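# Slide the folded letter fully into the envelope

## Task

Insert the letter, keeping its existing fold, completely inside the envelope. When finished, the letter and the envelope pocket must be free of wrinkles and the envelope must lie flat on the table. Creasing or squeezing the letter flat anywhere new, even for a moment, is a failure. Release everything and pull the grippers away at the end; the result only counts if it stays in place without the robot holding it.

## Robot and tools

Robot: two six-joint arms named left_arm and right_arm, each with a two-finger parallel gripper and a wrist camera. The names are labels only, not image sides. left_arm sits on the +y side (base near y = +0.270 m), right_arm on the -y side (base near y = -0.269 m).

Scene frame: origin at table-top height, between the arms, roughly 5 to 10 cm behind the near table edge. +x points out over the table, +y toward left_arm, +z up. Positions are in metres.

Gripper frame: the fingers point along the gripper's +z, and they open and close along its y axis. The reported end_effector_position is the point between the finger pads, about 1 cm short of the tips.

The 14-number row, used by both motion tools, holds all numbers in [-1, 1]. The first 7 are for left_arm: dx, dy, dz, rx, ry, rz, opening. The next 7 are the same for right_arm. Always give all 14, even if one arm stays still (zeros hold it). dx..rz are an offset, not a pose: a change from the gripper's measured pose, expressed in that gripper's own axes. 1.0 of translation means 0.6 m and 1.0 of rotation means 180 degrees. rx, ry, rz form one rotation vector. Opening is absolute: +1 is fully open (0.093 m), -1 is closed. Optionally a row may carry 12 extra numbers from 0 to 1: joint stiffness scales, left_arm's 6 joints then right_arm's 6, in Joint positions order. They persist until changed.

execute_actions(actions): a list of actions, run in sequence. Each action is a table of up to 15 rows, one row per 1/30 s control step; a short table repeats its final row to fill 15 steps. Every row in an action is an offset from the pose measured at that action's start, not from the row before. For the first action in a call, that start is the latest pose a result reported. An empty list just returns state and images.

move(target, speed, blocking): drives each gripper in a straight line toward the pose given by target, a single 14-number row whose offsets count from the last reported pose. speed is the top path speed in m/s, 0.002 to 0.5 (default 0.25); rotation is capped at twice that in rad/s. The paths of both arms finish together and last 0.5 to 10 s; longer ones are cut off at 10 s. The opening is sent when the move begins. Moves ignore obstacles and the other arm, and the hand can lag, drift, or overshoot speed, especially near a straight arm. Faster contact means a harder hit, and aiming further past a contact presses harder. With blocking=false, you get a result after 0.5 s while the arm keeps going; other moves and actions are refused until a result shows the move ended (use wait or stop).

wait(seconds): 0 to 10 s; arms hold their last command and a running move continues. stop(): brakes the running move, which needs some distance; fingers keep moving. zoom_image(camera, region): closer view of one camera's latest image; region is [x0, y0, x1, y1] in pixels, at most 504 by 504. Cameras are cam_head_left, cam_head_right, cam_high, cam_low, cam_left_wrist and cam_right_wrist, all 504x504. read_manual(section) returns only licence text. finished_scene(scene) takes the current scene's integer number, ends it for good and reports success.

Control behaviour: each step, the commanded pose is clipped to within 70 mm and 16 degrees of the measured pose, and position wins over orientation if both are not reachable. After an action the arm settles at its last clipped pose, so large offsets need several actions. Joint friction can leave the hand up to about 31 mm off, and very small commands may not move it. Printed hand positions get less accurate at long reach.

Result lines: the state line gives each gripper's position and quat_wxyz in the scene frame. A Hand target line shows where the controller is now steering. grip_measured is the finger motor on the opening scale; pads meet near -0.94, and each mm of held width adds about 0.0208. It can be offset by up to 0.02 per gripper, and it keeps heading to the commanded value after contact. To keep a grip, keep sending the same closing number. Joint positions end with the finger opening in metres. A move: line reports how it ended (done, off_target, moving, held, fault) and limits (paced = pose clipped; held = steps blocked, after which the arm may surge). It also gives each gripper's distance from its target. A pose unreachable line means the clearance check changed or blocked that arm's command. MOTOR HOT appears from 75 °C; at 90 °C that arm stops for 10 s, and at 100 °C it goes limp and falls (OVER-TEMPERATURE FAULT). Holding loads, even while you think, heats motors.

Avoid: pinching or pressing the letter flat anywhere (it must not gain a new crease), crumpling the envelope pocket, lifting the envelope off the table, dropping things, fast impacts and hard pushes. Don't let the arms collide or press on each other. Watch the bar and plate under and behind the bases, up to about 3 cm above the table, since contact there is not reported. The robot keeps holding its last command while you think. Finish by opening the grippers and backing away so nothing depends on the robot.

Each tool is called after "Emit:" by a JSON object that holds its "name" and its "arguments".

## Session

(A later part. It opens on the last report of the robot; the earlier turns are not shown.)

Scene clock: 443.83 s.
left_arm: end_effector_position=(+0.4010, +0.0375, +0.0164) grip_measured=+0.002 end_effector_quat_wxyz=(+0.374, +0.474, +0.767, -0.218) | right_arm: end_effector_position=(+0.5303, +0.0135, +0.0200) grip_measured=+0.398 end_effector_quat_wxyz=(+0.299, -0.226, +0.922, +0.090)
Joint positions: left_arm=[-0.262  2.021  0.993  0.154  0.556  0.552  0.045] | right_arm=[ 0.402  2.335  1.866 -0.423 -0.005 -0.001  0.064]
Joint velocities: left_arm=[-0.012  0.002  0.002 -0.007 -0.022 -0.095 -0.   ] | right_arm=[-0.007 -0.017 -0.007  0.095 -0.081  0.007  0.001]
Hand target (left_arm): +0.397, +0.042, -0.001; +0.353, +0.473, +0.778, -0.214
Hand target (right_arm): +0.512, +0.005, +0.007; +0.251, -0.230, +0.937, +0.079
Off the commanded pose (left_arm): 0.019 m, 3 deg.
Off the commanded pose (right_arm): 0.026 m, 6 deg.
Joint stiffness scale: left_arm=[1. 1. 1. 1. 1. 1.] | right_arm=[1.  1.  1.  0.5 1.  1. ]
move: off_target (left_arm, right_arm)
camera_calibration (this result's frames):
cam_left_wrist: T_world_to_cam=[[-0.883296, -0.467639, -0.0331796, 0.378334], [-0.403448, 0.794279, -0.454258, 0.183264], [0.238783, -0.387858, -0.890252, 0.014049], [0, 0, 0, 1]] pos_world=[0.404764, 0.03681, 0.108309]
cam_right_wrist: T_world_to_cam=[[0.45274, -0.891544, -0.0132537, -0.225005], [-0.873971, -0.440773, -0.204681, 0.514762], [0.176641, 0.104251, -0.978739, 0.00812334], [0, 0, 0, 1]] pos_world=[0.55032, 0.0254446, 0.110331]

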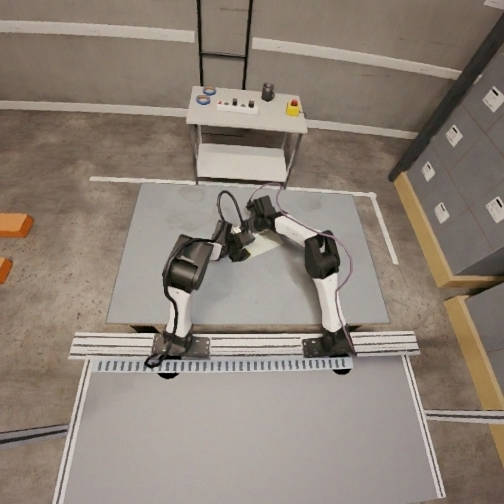

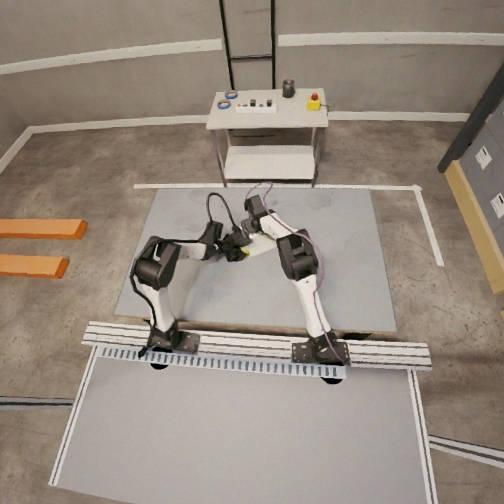

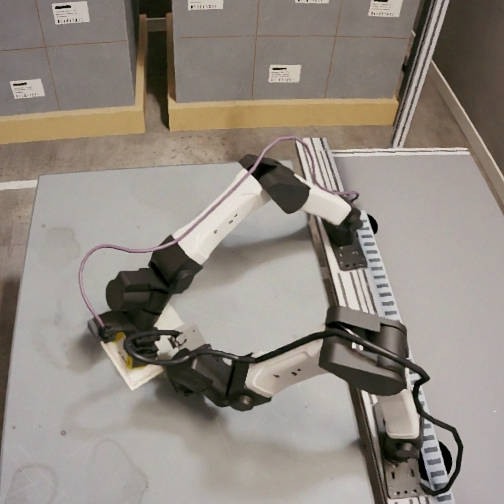

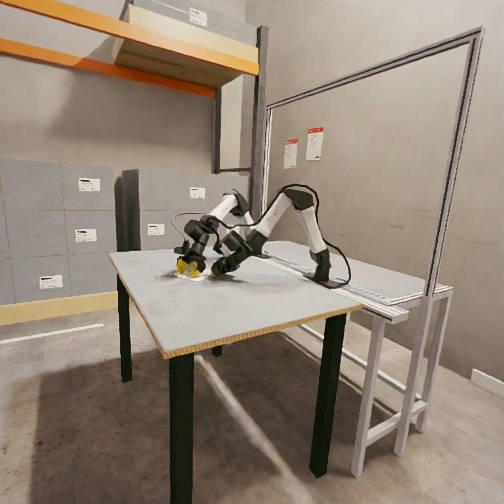

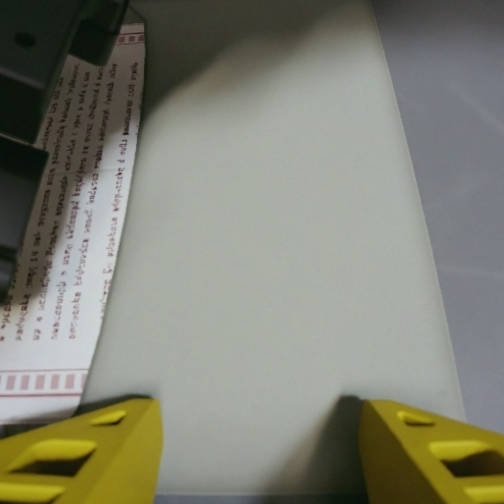

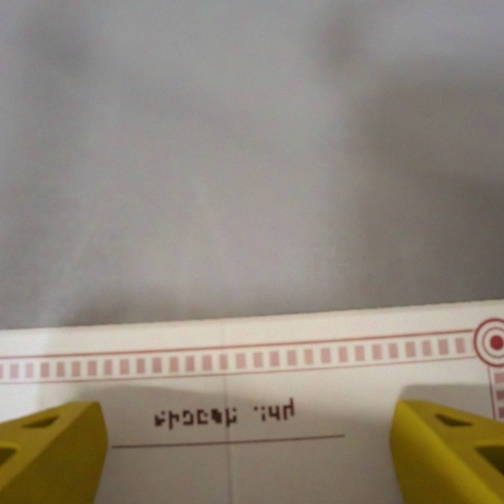

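Emit:
{"name": "execute_actions", "arguments": {"actions": [[[0.030,-0.0035,0.012,0.0026,0.014,-0.0058,0.0, 0.0414,0,-0.0028,0,0.0318,0.0008,0.4],[0.030,-0.0035,0.012,0.0026,0.014,-0.0058,0.0, 0.0424,0,-0.0036,0,0.0318,0.0016,0.4],[0.030,-0.0035,0.012,0.0026,0.014,-0.0058,0.0, 0.0435,0,-0.0044,0,0.0318,0.0024,0.4],[0.030,-0.0035,0.012,0.0026,0.014,-0.0058,0.0, 0.0446,0,-0.0052,0,0.0318,0.0032,0.4],[0.030,-0.0035,0.012,0.0026,0.014,-0.0058,0.0, 0.0456,0,-0.0060,0,0.0318,0.0040,0.4],[0.030,-0.0035,0.012,0.0026,0.014,-0.0058,0.0, 0.0467,0,-0.0068,0,0.0318,0.0048,0.4],[0.030,-0.0035,0.012,0.0026,0.014,-0.0058,0.0, 0.0478,0,-0.0076,0,0.0318,0.0056,0.4],[0.030,-0.0035,0.012,0.0026,0.014,-0.0058,0.0, 0.0488,0,-0.0084,0,0.0318,0.0064,0.4],[0.030,-0.0035,0.012,0.0026,0.014,-0.0058,0.0, 0.0499,0,-0.0091,0,0.0318,0.0072,0.4],[0.030,-0.0035,0.012,0.0026,0.014,-0.0058,0.0, 0.0510,0,-0.0099,0,0.0318,0.0080,0.4],[0.030,-0.0035,0.012,0.0026,0.014,-0.0058,0.0, 0.0520,0,-0.0107,0,0.0318,0.0088,0.4],[0.030,-0.0035,0.012,0.0026,0.014,-0.0058,0.0, 0.0531,0,-0.0115,0,0.0318,0.0096,0.4],[0.030,-0.0035,0.012,0.0026,0.014,-0.0058,0.0, 0.0542,0,-0.0123,0,0.0318,0.0104,0.4],[0.030,-0.0035,0.012,0.0026,0.014,-0.0058,0.0, 0.0552,0,-0.0131,0,0.0318,0.0112,0.4],[0.030,-0.0035,0.012,0.0026,0.014,-0.0058,0.0, 0.0563,0,-0.0139,0,0.0318,0.012,0.4]]]}}

Emit:
{"name": "wait", "arguments": {"seconds": 0.5}}

Scene clock: 459.40 s.
left_arm: end_effector_position=(+0.4010, +0.0375, +0.0164) grip_measured=+0.002 end_effector_quat_wxyz=(+0.374, +0.474, +0.767, -0.218) | right_arm: end_effector_position=(+0.5210, +0.0086, +0.0205) grip_measured=+0.398 end_effector_quat_wxyz=(+0.289, -0.219, +0.928, +0.090)
Joint positions: left_arm=[-0.262  2.021  0.993  0.154  0.556  0.552  0.045] | right_arm=[ 0.402  2.304  1.826 -0.435 -0.005  0.017  0.064]
Joint velocities: left_arm=[-0.007 -0.002  0.002  0.007  0.022 -0.095 -0.001] | right_arm=[ 0.012 -0.12  -0.159  0.051 -0.022  0.11  -0.   ]
Hand target (left_arm): +0.397, +0.042, -0.001; +0.353, +0.473, +0.778, -0.214
Hand target (right_arm): +0.502, -0.001, +0.007; +0.251, -0.213, +0.940, +0.085
Off the commanded pose (left_arm): 0.019 m, 3 deg.
Off the commanded pose (right_arm): 0.026 m, 5 deg.
Joint stiffness scale: left_arm=[1. 1. 1. 1. 1. 1.] | right_arm=[1.  1.  1.  0.5 1.  1. ]
camera_calibration (this result's frames):
cam_left_wrist: T_world_to_cam=[[-0.883296, -0.467639, -0.0331796, 0.378334], [-0.403448, 0.794279, -0.454258, 0.183264], [0.238783, -0.387858, -0.890252, 0.014049], [0, 0, 0, 1]] pos_world=[0.404764, 0.03681, 0.108309]
cam_right_wrist: T_world_to_cam=[[0.440086, -0.897662, -0.0229664, -0.218354], [-0.88458, -0.428991, -0.182987, 0.50958], [0.154408, 0.100846, -0.982847, 0.0224461], [0, 0, 0, 1]] pos_world=[0.543393, 0.0203332, 0.110293]

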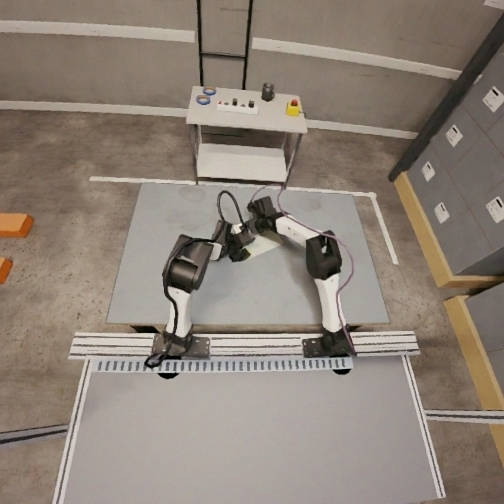

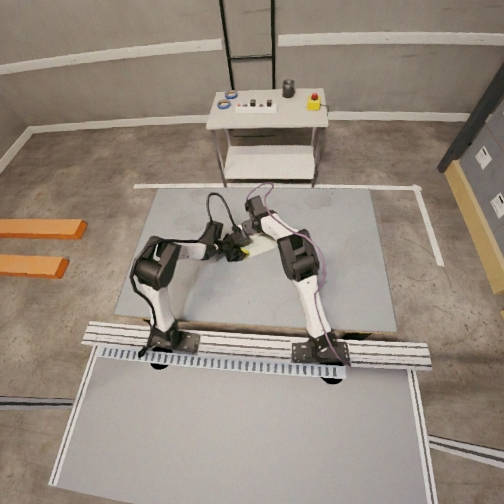

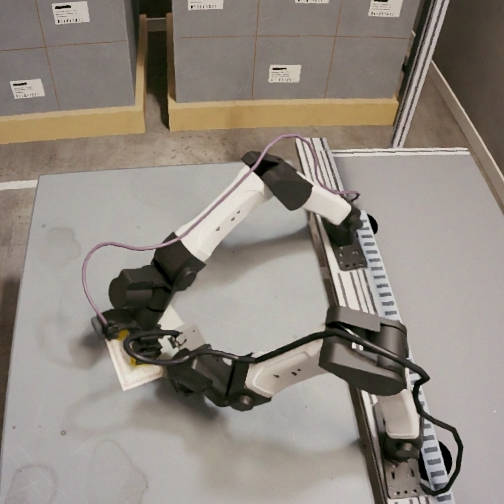

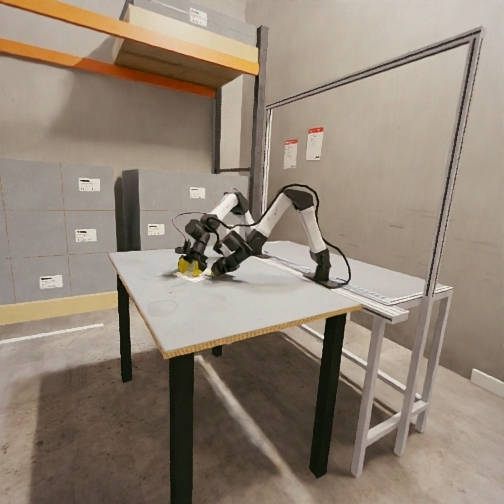

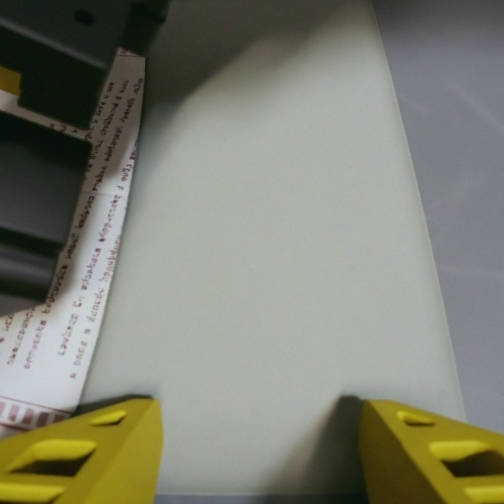

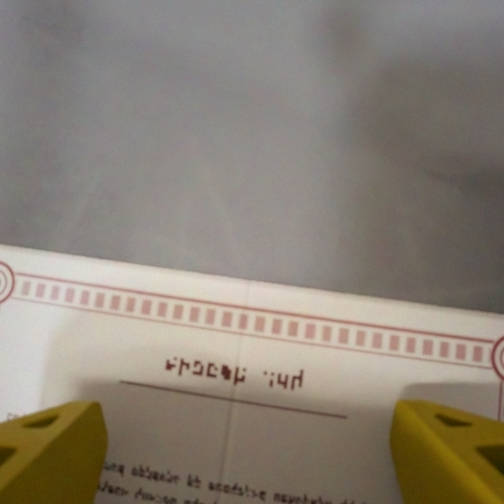

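Scene clock: 459.90 s.
left_arm: end_effector_position=(+0.4010, +0.0375, +0.0164) grip_measured=+0.002 end_effector_quat_wxyz=(+0.374, +0.474, +0.767, -0.218) | right_arm: end_effector_position=(+0.5194, +0.0077, +0.0206) grip_measured=+0.398 end_effector_quat_wxyz=(+0.287, -0.215, +0.929, +0.091)
Joint positions: left_arm=[-0.262  2.021  0.993  0.154  0.556  0.552  0.045] | right_arm=[ 0.402  2.298  1.818 -0.435 -0.005  0.026  0.064]
Joint velocities: left_arm=[-0.007  0.017 -0.002  0.022 -0.022 -0.051  0.   ] | right_arm=[-0.012  0.007  0.007 -0.051  0.007 -0.022 -0.   ]
Hand target (left_arm): +0.397, +0.042, -0.001; +0.353, +0.473, +0.778, -0.214
Hand target (right_arm): +0.502, -0.001, +0.007; +0.251, -0.213, +0.940, +0.085
Off the commanded pose (left_arm): 0.019 m, 3 deg.
Off the commanded pose (right_arm): 0.024 m, 4 deg.
Joint stiffness scale: left_arm=[1. 1. 1. 1. 1. 1.] | right_arm=[1.  1.  1.  0.5 1.  1. ]
wait: 0.50 s; at rest by 0.20 s
camera_calibration (this result's frames):
cam_left_wrist: T_world_to_cam=[[-0.883296, -0.467639, -0.0331796, 0.378334], [-0.403448, 0.794279, -0.454258, 0.183264], [0.238783, -0.387858, -0.890252, 0.014049], [0, 0, 0, 1]] pos_world=[0.404764, 0.03681, 0.108309]
cam_right_wrist: T_world_to_cam=[[0.433573, -0.900686, -0.0279025, -0.214907], [-0.888499, -0.422132, -0.179929, 0.509682], [0.150281, 0.102804, -0.983284, 0.0250327], [0, 0, 0, 1]] pos_world=[0.542268, 0.019016, 0.110324]

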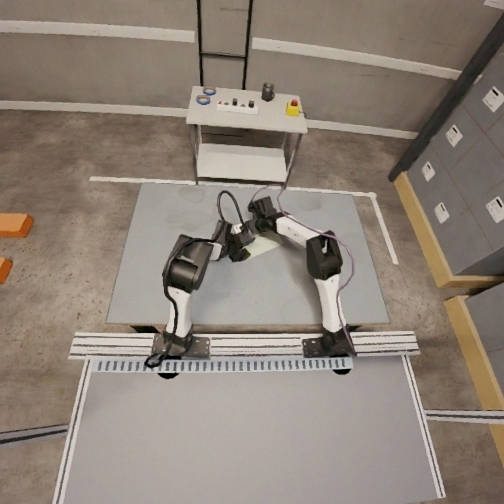

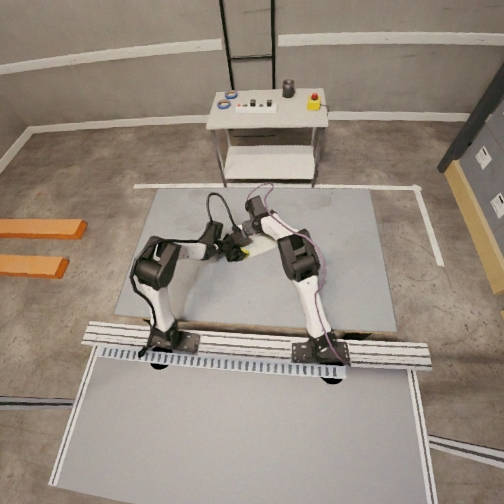

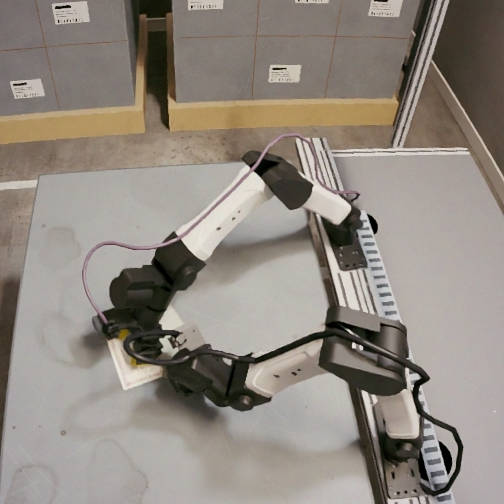

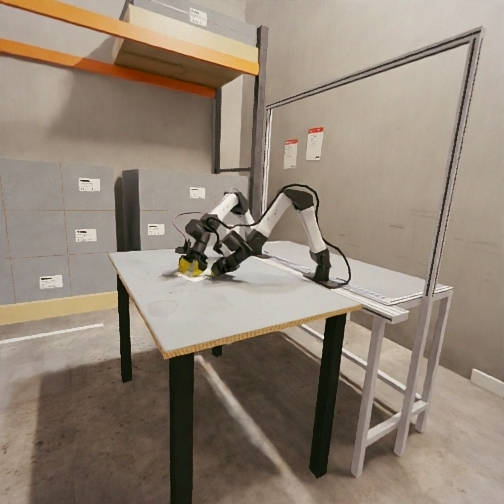

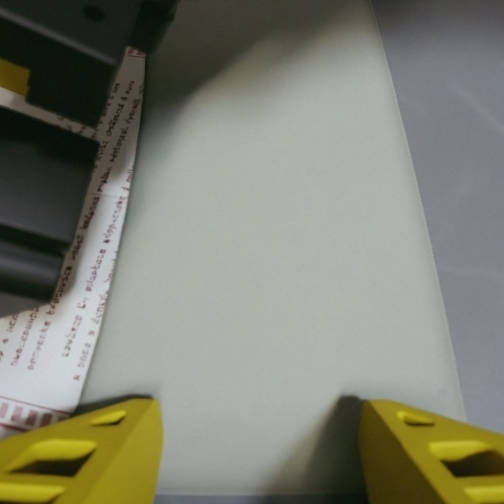

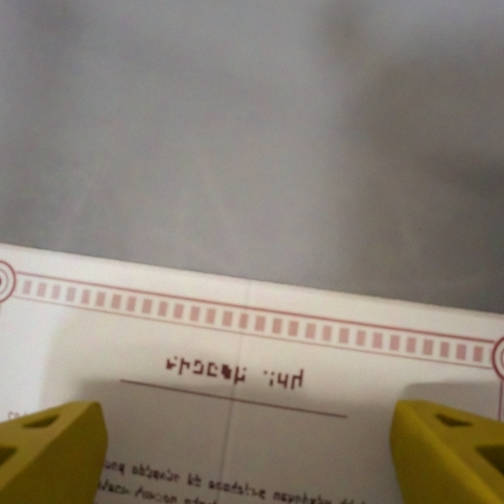

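Emit:
{"name": "zoom_image", "arguments": {"camera": "cam_left_wrist", "region": [0, 250, 250, 500]}}

Emit:
{"name": "zoom_image", "arguments": {"camera": "cam_high", "region": [70, 280, 230, 420]}}

Region (0, 250, 250, 500) of cam_left_wrist's 504x504 image, scaled by 2.016, with more detail than that image has.

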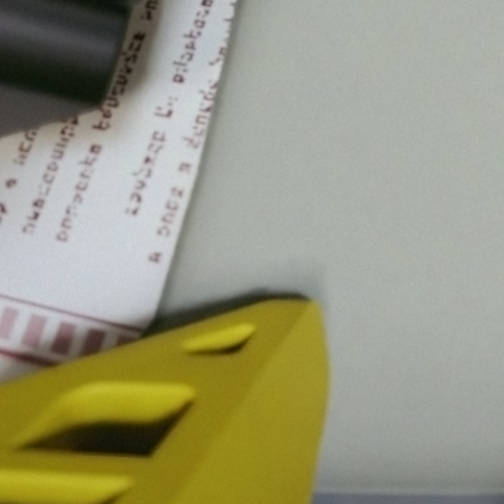

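Region (70, 280, 230, 420) of cam_high's 504x504 image, scaled by 3.150, with more detail than that image has; it fills the top 441 rows of this view, and the rest is white.

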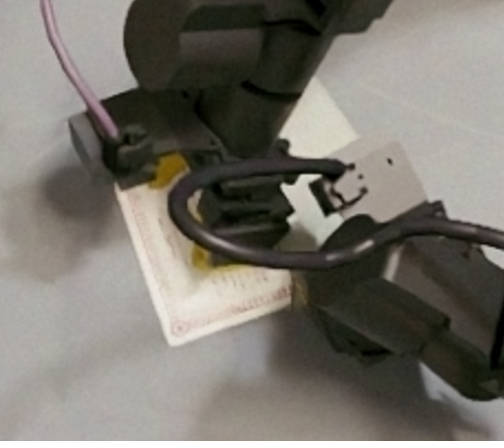

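Emit:
{"name": "zoom_image", "arguments": {"camera": "cam_low", "region": [160, 240, 260, 300]}}

Emit:
{"name": "zoom_image", "arguments": {"camera": "cam_high", "region": [120, 340, 200, 400]}}

Region (160, 240, 260, 300) of cam_low's 504x504 image, scaled by 5.040, with more detail than that image has; it fills the top 302 rows of this view, and the rest is white.

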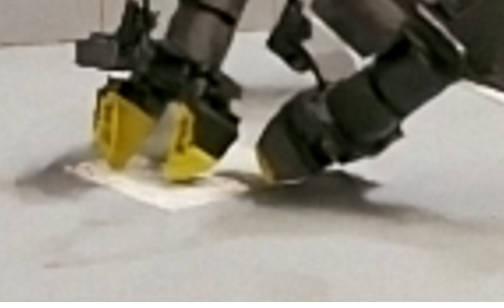

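Region (120, 340, 200, 400) of cam_high's 504x504 image, scaled by 6.300, with more detail than that image has; it fills the top 378 rows of this view, and the rest is white.

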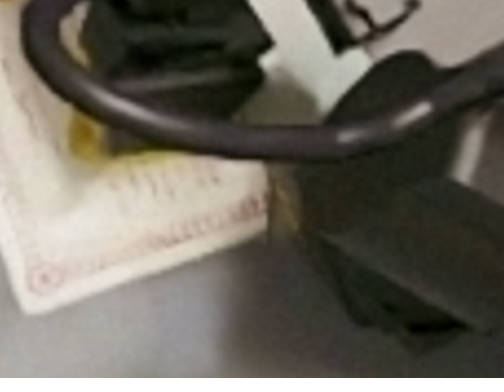

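Emit:
{"name": "execute_actions", "arguments": {"actions": [[[0.030,-0.0035,0.012,0.0026,0.014,-0.0058,0.0, 0.0270,0,-0.0001,0,0.0223,0.0035,0.4],[0.030,-0.0035,0.012,0.0026,0.014,-0.0058,0.0, 0.0258,0,0.0008,0,0.0223,0.0035,0.4],[0.030,-0.0035,0.012,0.0026,0.014,-0.0058,0.0, 0.0245,0,0.0017,0,0.0223,0.0035,0.4],[0.030,-0.0035,0.012,0.0026,0.014,-0.0058,0.0, 0.0232,0,0.0026,0,0.0223,0.0035,0.4],[0.030,-0.0035,0.012,0.0026,0.014,-0.0058,0.0, 0.0219,0,0.0035,0,0.0223,0.0035,0.4],[0.030,-0.0035,0.012,0.0026,0.014,-0.0058,0.0, 0.0207,0,0.0044,0,0.0223,0.0035,0.4],[0.030,-0.0035,0.012,0.0026,0.014,-0.0058,0.0, 0.0194,0,0.0053,0,0.0223,0.0035,0.4],[0.030,-0.0035,0.012,0.0026,0.014,-0.0058,0.0, 0.0181,0,0.0061,0,0.0223,0.0035,0.4],[0.030,-0.0035,0.012,0.0026,0.014,-0.0058,0.0, 0.0168,0,0.0070,0,0.0223,0.0035,0.4],[0.030,-0.0035,0.012,0.0026,0.014,-0.0058,0.0, 0.0156,0,0.0079,0,0.0223,0.0035,0.4],[0.030,-0.0035,0.012,0.0026,0.014,-0.0058,0.0, 0.0143,0,0.0088,0,0.0223,0.0035,0.4],[0.030,-0.0035,0.012,0.0026,0.014,-0.0058,0.0, 0.0130,0,0.0097,0,0.0223,0.0035,0.4],[0.030,-0.0035,0.012,0.0026,0.014,-0.0058,0.0, 0.0117,0,0.0106,0,0.0223,0.0035,0.4],[0.030,-0.0035,0.012,0.0026,0.014,-0.0058,0.0, 0.0105,0,0.0115,0,0.0223,0.0035,0.4],[0.030,-0.0035,0.012,0.0026,0.014,-0.0058,0.0, 0.0092,0,0.0124,0,0.0223,0.0035,0.4]]]}}

Emit:
{"name": "wait", "arguments": {"seconds": 0.4}}

Scene clock: 534.30 s.
left_arm: end_effector_position=(+0.4010, +0.0375, +0.0164) grip_measured=+0.002 end_effector_quat_wxyz=(+0.374, +0.474, +0.767, -0.218) | right_arm: end_effector_position=(+0.5250, +0.0106, +0.0249) grip_measured=+0.398 end_effector_quat_wxyz=(+0.284, -0.215, +0.930, +0.091)
Joint positions: left_arm=[-0.262  2.021  0.993  0.154  0.556  0.552  0.045] | right_arm=[ 0.402  2.325  1.886 -0.484 -0.005  0.028  0.064]
Joint velocities: left_arm=[-0.012 -0.007 -0.002 -0.037 -0.022 -0.022 -0.001] | right_arm=[-0.002  0.125  0.183 -0.139  0.037 -0.022 -0.   ]
Hand target (left_arm): +0.397, +0.042, -0.001; +0.353, +0.473, +0.778, -0.214
Hand target (right_arm): +0.519, +0.008, +0.012; +0.255, -0.213, +0.939, +0.086
Off the commanded pose (left_arm): 0.019 m, 3 deg.
Off the commanded pose (right_arm): 0.015 m, 4 deg.
Joint stiffness scale: left_arm=[1. 1. 1. 1. 1. 1.] | right_arm=[1.  1.  1.  0.5 1.  1. ]
camera_calibration (this result's frames):
cam_left_wrist: T_world_to_cam=[[-0.883296, -0.467639, -0.0331796, 0.378334], [-0.403448, 0.794279, -0.454258, 0.183264], [0.238783, -0.387858, -0.890252, 0.014049], [0, 0, 0, 1]] pos_world=[0.404764, 0.03681, 0.108309]
cam_right_wrist: T_world_to_cam=[[0.432142, -0.901349, -0.0287147, -0.213874], [-0.89025, -0.421306, -0.17308, 0.517464], [0.143908, 0.100358, -0.984489, 0.0314996], [0, 0, 0, 1]] pos_world=[0.548563, 0.0220746, 0.114432]

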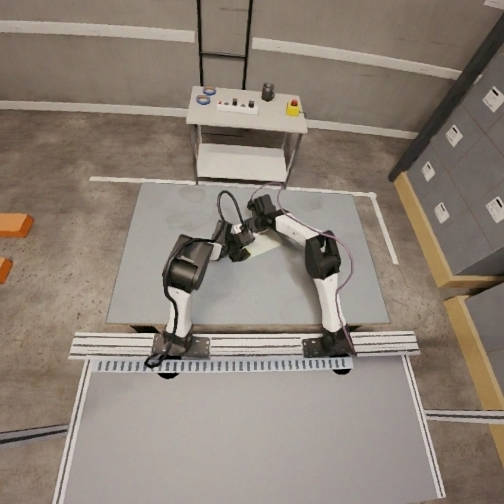

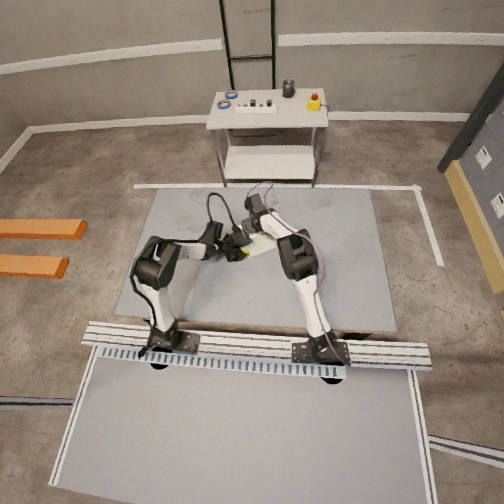

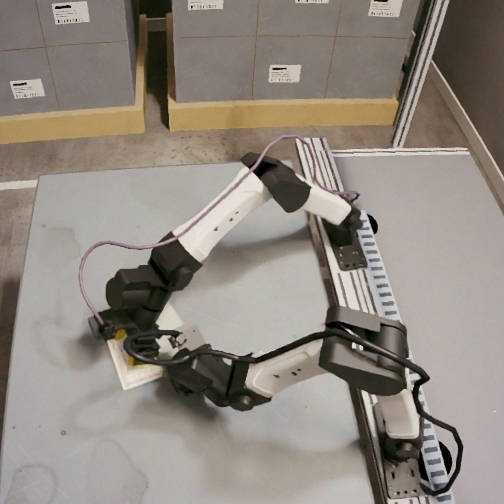

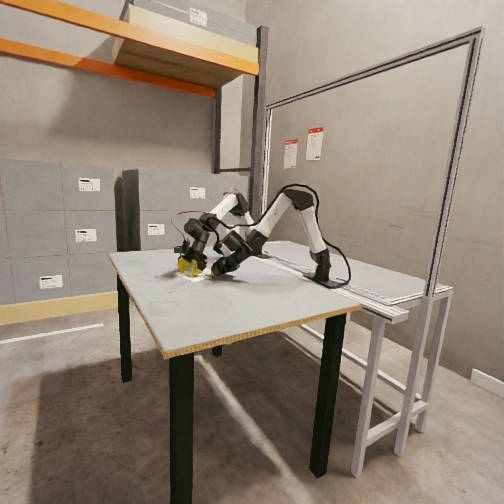

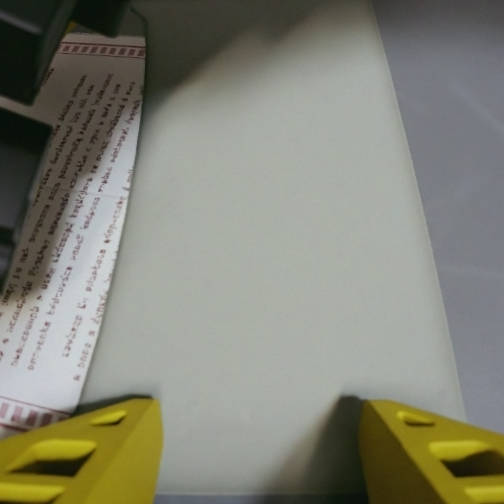

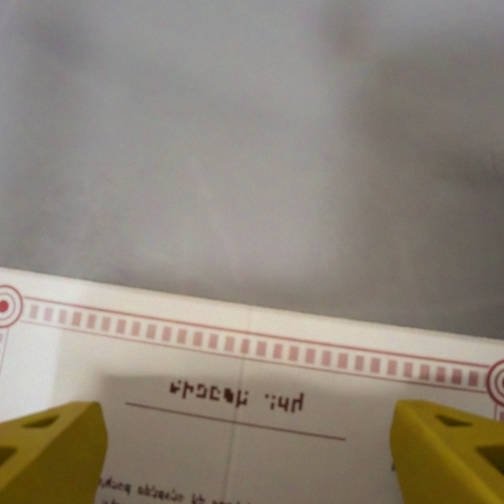

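Scene clock: 534.70 s.
left_arm: end_effector_position=(+0.4010, +0.0375, +0.0164) grip_measured=+0.002 end_effector_quat_wxyz=(+0.374, +0.474, +0.767, -0.218) | right_arm: end_effector_position=(+0.5243, +0.0103, +0.0211) grip_measured=+0.398 end_effector_quat_wxyz=(+0.278, -0.215, +0.932, +0.089)
Joint positions: left_arm=[-0.262  2.021  0.993  0.154  0.556  0.552  0.045] | right_arm=[ 0.402  2.335  1.896 -0.497 -0.005  0.028  0.064]
Joint velocities: left_arm=[ 0.002 -0.007 -0.007 -0.007  0.007  0.022  0.   ] | right_arm=[-0.017  0.012 -0.002 -0.081 -0.022 -0.066  0.001]
Hand target (left_arm): +0.397, +0.042, -0.001; +0.353, +0.473, +0.778, -0.214
Hand target (right_arm): +0.519, +0.008, +0.012; +0.255, -0.213, +0.939, +0.086
Off the commanded pose (left_arm): 0.019 m, 3 deg.
Off the commanded pose (right_arm): 0.011 m, 3 deg.
Joint stiffness scale: left_arm=[1. 1. 1. 1. 1. 1.] | right_arm=[1.  1.  1.  0.5 1.  1. ]
wait: 0.40 s; at rest by 0.30 s
camera_calibration (this result's frames):
cam_left_wrist: T_world_to_cam=[[-0.883296, -0.467639, -0.0331796, 0.378334], [-0.403448, 0.794279, -0.454258, 0.183264], [0.238783, -0.387858, -0.890252, 0.014049], [0, 0, 0, 1]] pos_world=[0.404764, 0.03681, 0.108309]
cam_right_wrist: T_world_to_cam=[[0.432129, -0.901371, -0.0281876, -0.213918], [-0.892012, -0.422629, -0.160309, 0.51669], [0.132585, 0.094418, -0.986664, 0.0339937], [0, 0, 0, 1]] pos_world=[0.548827, 0.0223385, 0.110341]

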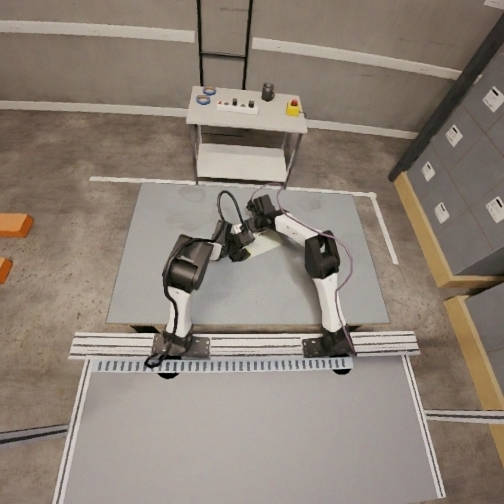

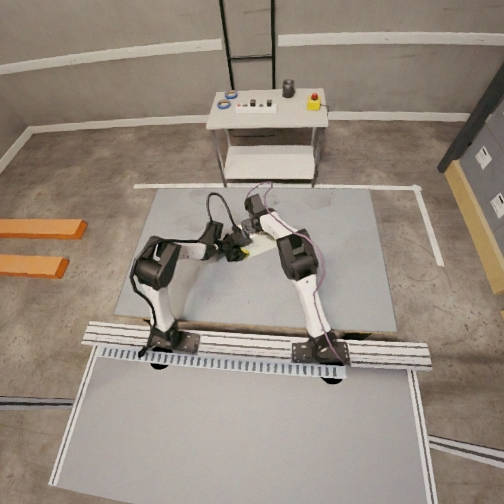

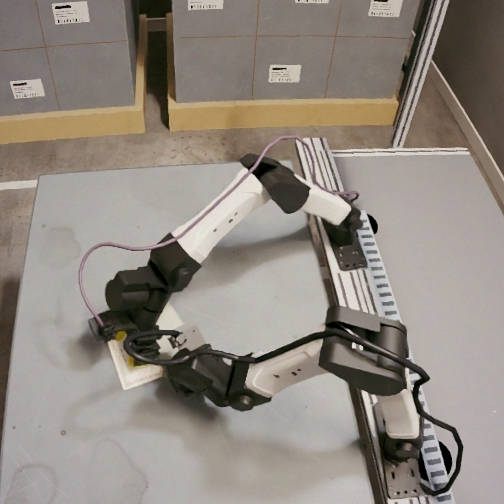

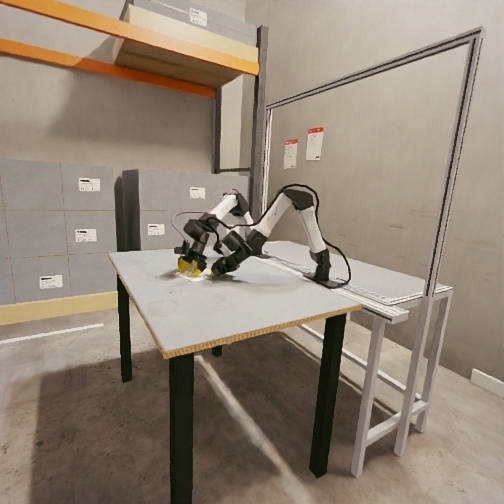

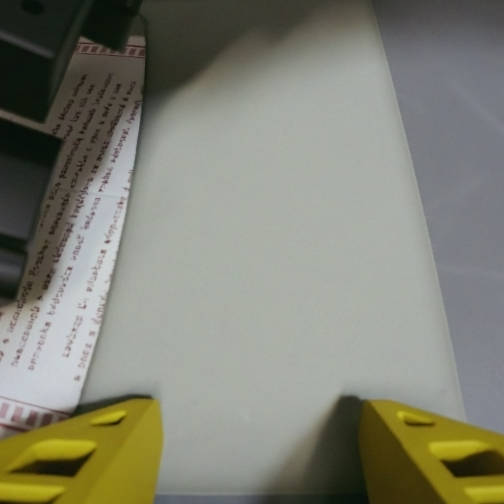

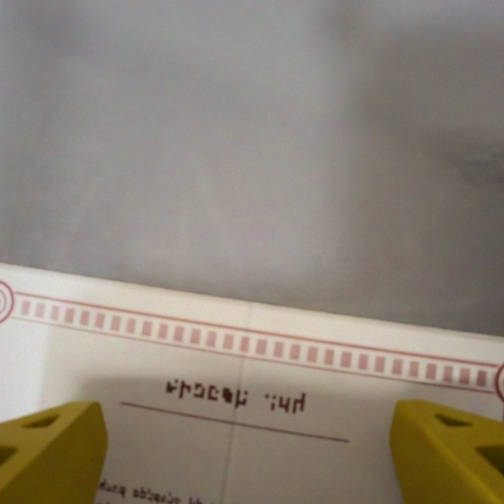

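Emit:
{"name": "execute_actions", "arguments": {"actions": [[[0.030,-0.0035,0.012,0.0026,0.014,-0.0058,0.0, 0.0330,0,0.0100,0,0.0230,0.003,0.4],[0.030,-0.0035,0.012,0.0026,0.014,-0.0058,0.0, 0.0400,0,0.0110,0,0.0280,0.003,0.4],[0.030,-0.0035,0.012,0.0026,0.014,-0.0058,0.0, 0.0470,0,0.0118,0,0.0335,0.003,0.4],[0.030,-0.0035,0.012,0.0026,0.014,-0.0058,0.0, 0.0532,0,0.0124,0,0.0382,0.003,0.4],[0.030,-0.0035,0.012,0.0026,0.014,-0.0058,0.0, 0.0532,0,0.0124,0,0.0382,0.003,0.4],[0.030,-0.0035,0.012,0.0026,0.014,-0.0058,0.0, 0.0521,0,0.0131,0,0.0382,0.003,0.4],[0.030,-0.0035,0.012,0.0026,0.014,-0.0058,0.0, 0.0510,0,0.0139,0,0.0382,0.003,0.4],[0.030,-0.0035,0.012,0.0026,0.014,-0.0058,0.0, 0.0499,0,0.0146,0,0.0382,0.003,0.4],[0.030,-0.0035,0.012,0.0026,0.014,-0.0058,0.0, 0.0488,0,0.0154,0,0.0382,0.003,0.4],[0.030,-0.0035,0.012,0.0026,0.014,-0.0058,0.0, 0.0477,0,0.0161,0,0.0382,0.003,0.4],[0.030,-0.0035,0.012,0.0026,0.014,-0.0058,0.0, 0.0465,0,0.0168,0,0.0382,0.003,0.4],[0.030,-0.0035,0.012,0.0026,0.014,-0.0058,0.0, 0.0454,0,0.0176,0,0.0382,0.003,0.4],[0.030,-0.0035,0.012,0.0026,0.014,-0.0058,0.0, 0.0443,0,0.0183,0,0.0382,0.003,0.4],[0.030,-0.0035,0.012,0.0026,0.014,-0.0058,0.0, 0.0432,0,0.0191,0,0.0382,0.003,0.4],[0.030,-0.0035,0.012,0.0026,0.014,-0.0058,0.0, 0.0421,0,0.0198,0,0.0382,0.003,0.4]]]}}

Emit:
{"name": "wait", "arguments": {"seconds": 0.4}}

Scene clock: 550.23 s.
left_arm: end_effector_position=(+0.4010, +0.0375, +0.0164) grip_measured=+0.002 end_effector_quat_wxyz=(+0.374, +0.474, +0.767, -0.218) | right_arm: end_effector_position=(+0.5243, +0.0103, +0.0205) grip_measured=+0.398 end_effector_quat_wxyz=(+0.270, -0.216, +0.934, +0.087)
Joint positions: left_arm=[-0.262  2.021  0.993  0.154  0.556  0.552  0.045] | right_arm=[ 0.402  2.348  1.927 -0.531 -0.005  0.028  0.064]
Joint velocities: left_arm=[-0.022 -0.007  0.002 -0.081  0.022  0.051 -0.   ] | right_arm=[-0.002  0.09   0.178 -0.11  -0.051  0.037  0.   ]
Hand target (left_arm): +0.397, +0.042, -0.001; +0.353, +0.473, +0.778, -0.214
Hand target (right_arm): +0.511, +0.005, -0.002; +0.223, -0.215, +0.948, +0.078
Off the commanded pose (left_arm): 0.019 m, 3 deg.
Off the commanded pose (right_arm): 0.027 m, 6 deg.
Joint stiffness scale: left_arm=[1. 1. 1. 1. 1. 1.] | right_arm=[1.  1.  1.  0.5 1.  1. ]
camera_calibration (this result's frames):
cam_left_wrist: T_world_to_cam=[[-0.883296, -0.467639, -0.0331796, 0.378334], [-0.403448, 0.794279, -0.454258, 0.183264], [0.238783, -0.387858, -0.890252, 0.014049], [0, 0, 0, 1]] pos_world=[0.404764, 0.03681, 0.108309]
cam_right_wrist: T_world_to_cam=[[0.432121, -0.901396, -0.0274898, -0.213928], [-0.894119, -0.424261, -0.143365, 0.517402], [0.117566, 0.0865304, -0.989288, 0.0413841], [0, 0, 0, 1]] pos_world=[0.550196, 0.0230983, 0.109237]

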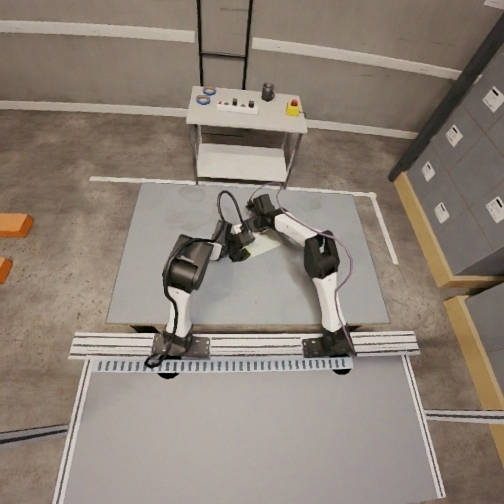

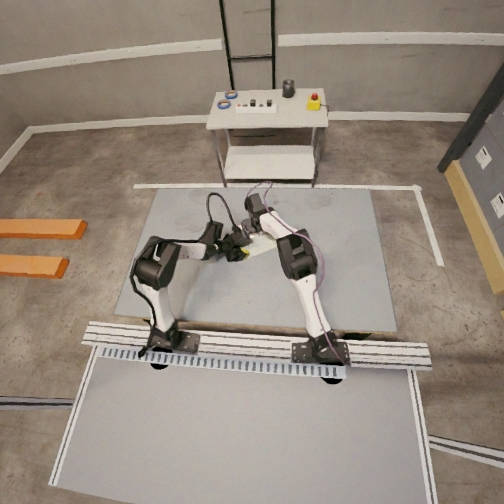

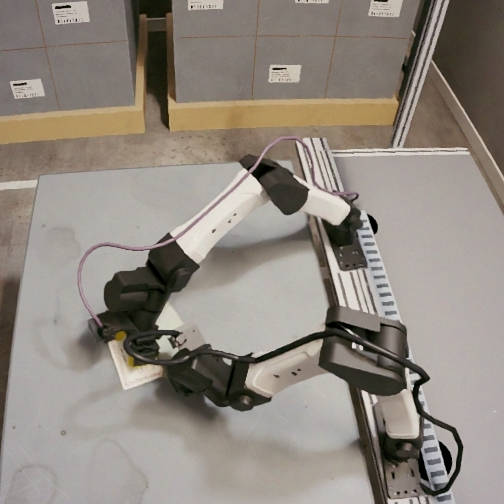

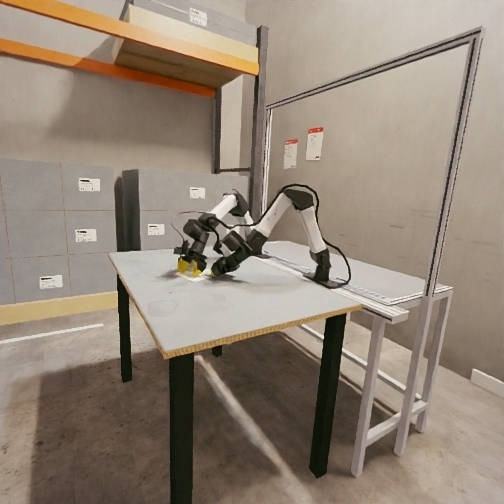

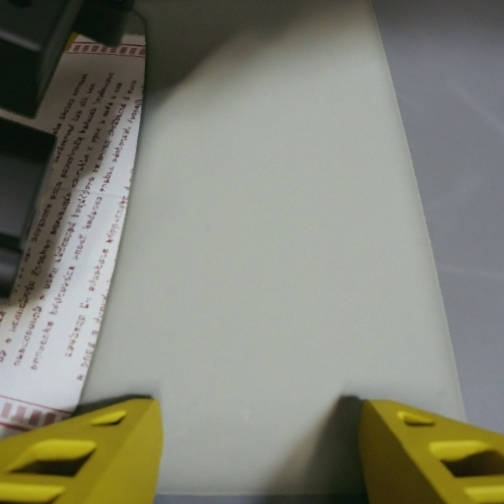

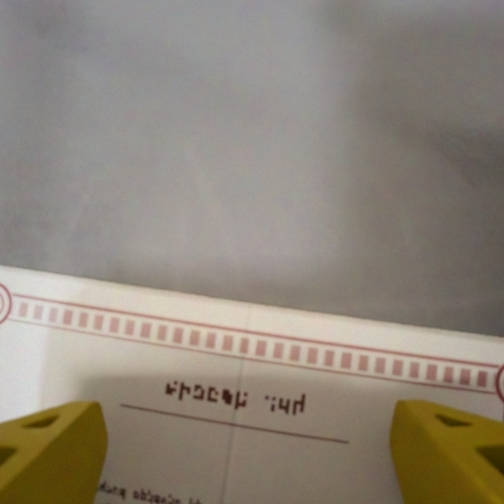

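Scene clock: 550.63 s.
left_arm: end_effector_position=(+0.4010, +0.0375, +0.0164) grip_measured=+0.002 end_effector_quat_wxyz=(+0.374, +0.474, +0.767, -0.218) | right_arm: end_effector_position=(+0.5246, +0.0105, +0.0205) grip_measured=+0.398 end_effector_quat_wxyz=(+0.268, -0.216, +0.935, +0.087)
Joint positions: left_arm=[-0.262  2.021  0.993  0.154  0.556  0.552  0.045] | right_arm=[ 0.402  2.353  1.938 -0.542 -0.005  0.028  0.064]
Joint velocities: left_arm=[-0.012 -0.002  0.002  0.007 -0.11   0.051  0.   ] | right_arm=[ 0.002 -0.012 -0.012  0.037 -0.066  0.007 -0.   ]
Hand target (left_arm): +0.397, +0.042, -0.001; +0.353, +0.473, +0.778, -0.214
Hand target (right_arm): +0.511, +0.005, -0.002; +0.223, -0.215, +0.947, +0.079
Off the commanded pose (left_arm): 0.019 m, 3 deg.
Off the commanded pose (right_arm): 0.028 m, 6 deg.
Joint stiffness scale: left_arm=[1. 1. 1. 1. 1. 1.] | right_arm=[1.  1.  1.  0.5 1.  1. ]
wait: 0.40 s; at rest by 0.17 s
camera_calibration (this result's frames):
cam_left_wrist: T_world_to_cam=[[-0.883296, -0.467639, -0.0331796, 0.378334], [-0.403448, 0.794279, -0.454258, 0.183264], [0.238783, -0.387858, -0.890252, 0.014049], [0, 0, 0, 1]] pos_world=[0.404764, 0.03681, 0.108309]
cam_right_wrist: T_world_to_cam=[[0.432121, -0.901402, -0.0273036, -0.213919], [-0.894638, -0.424673, -0.13884, 0.517868], [0.113555, 0.0844224, -0.989938, 0.0434221], [0, 0, 0, 1]] pos_world=[0.550813, 0.0234314, 0.109045]

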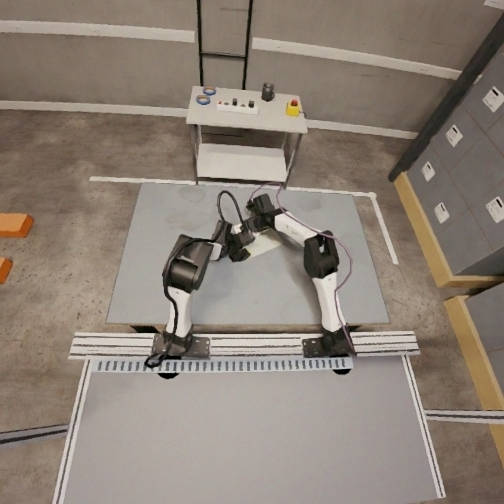

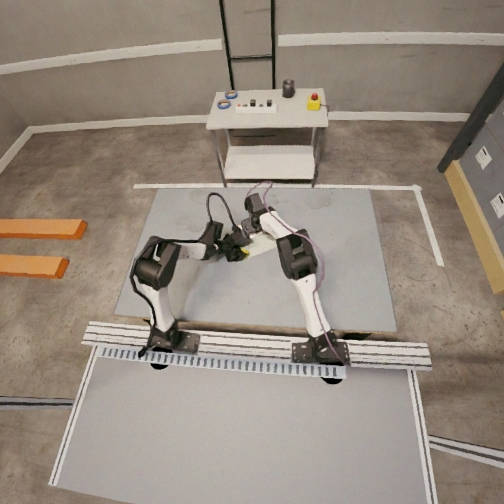

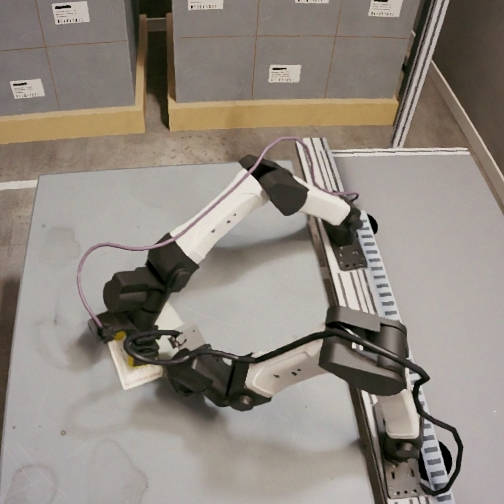

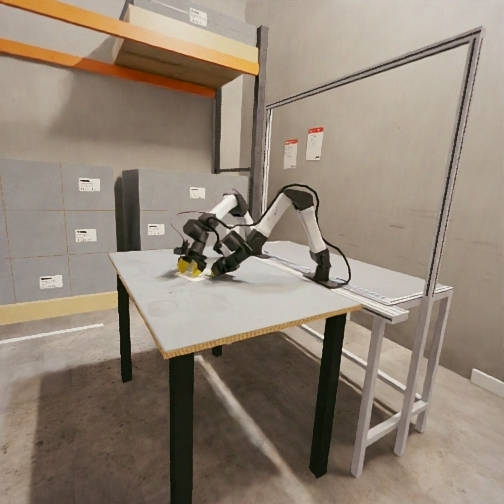

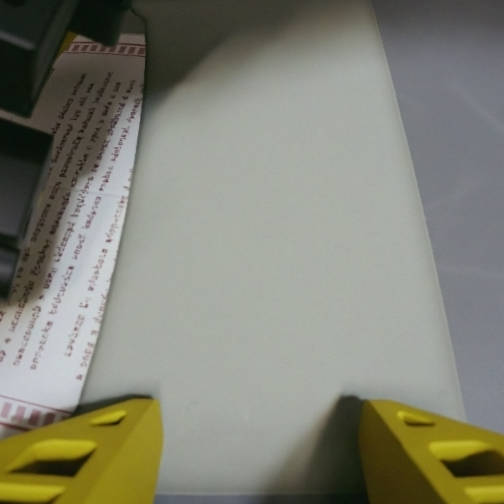

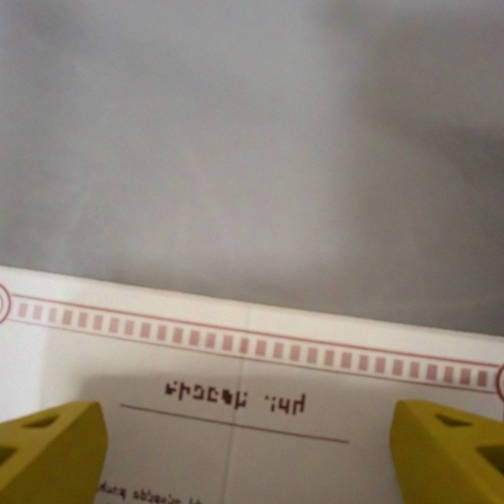

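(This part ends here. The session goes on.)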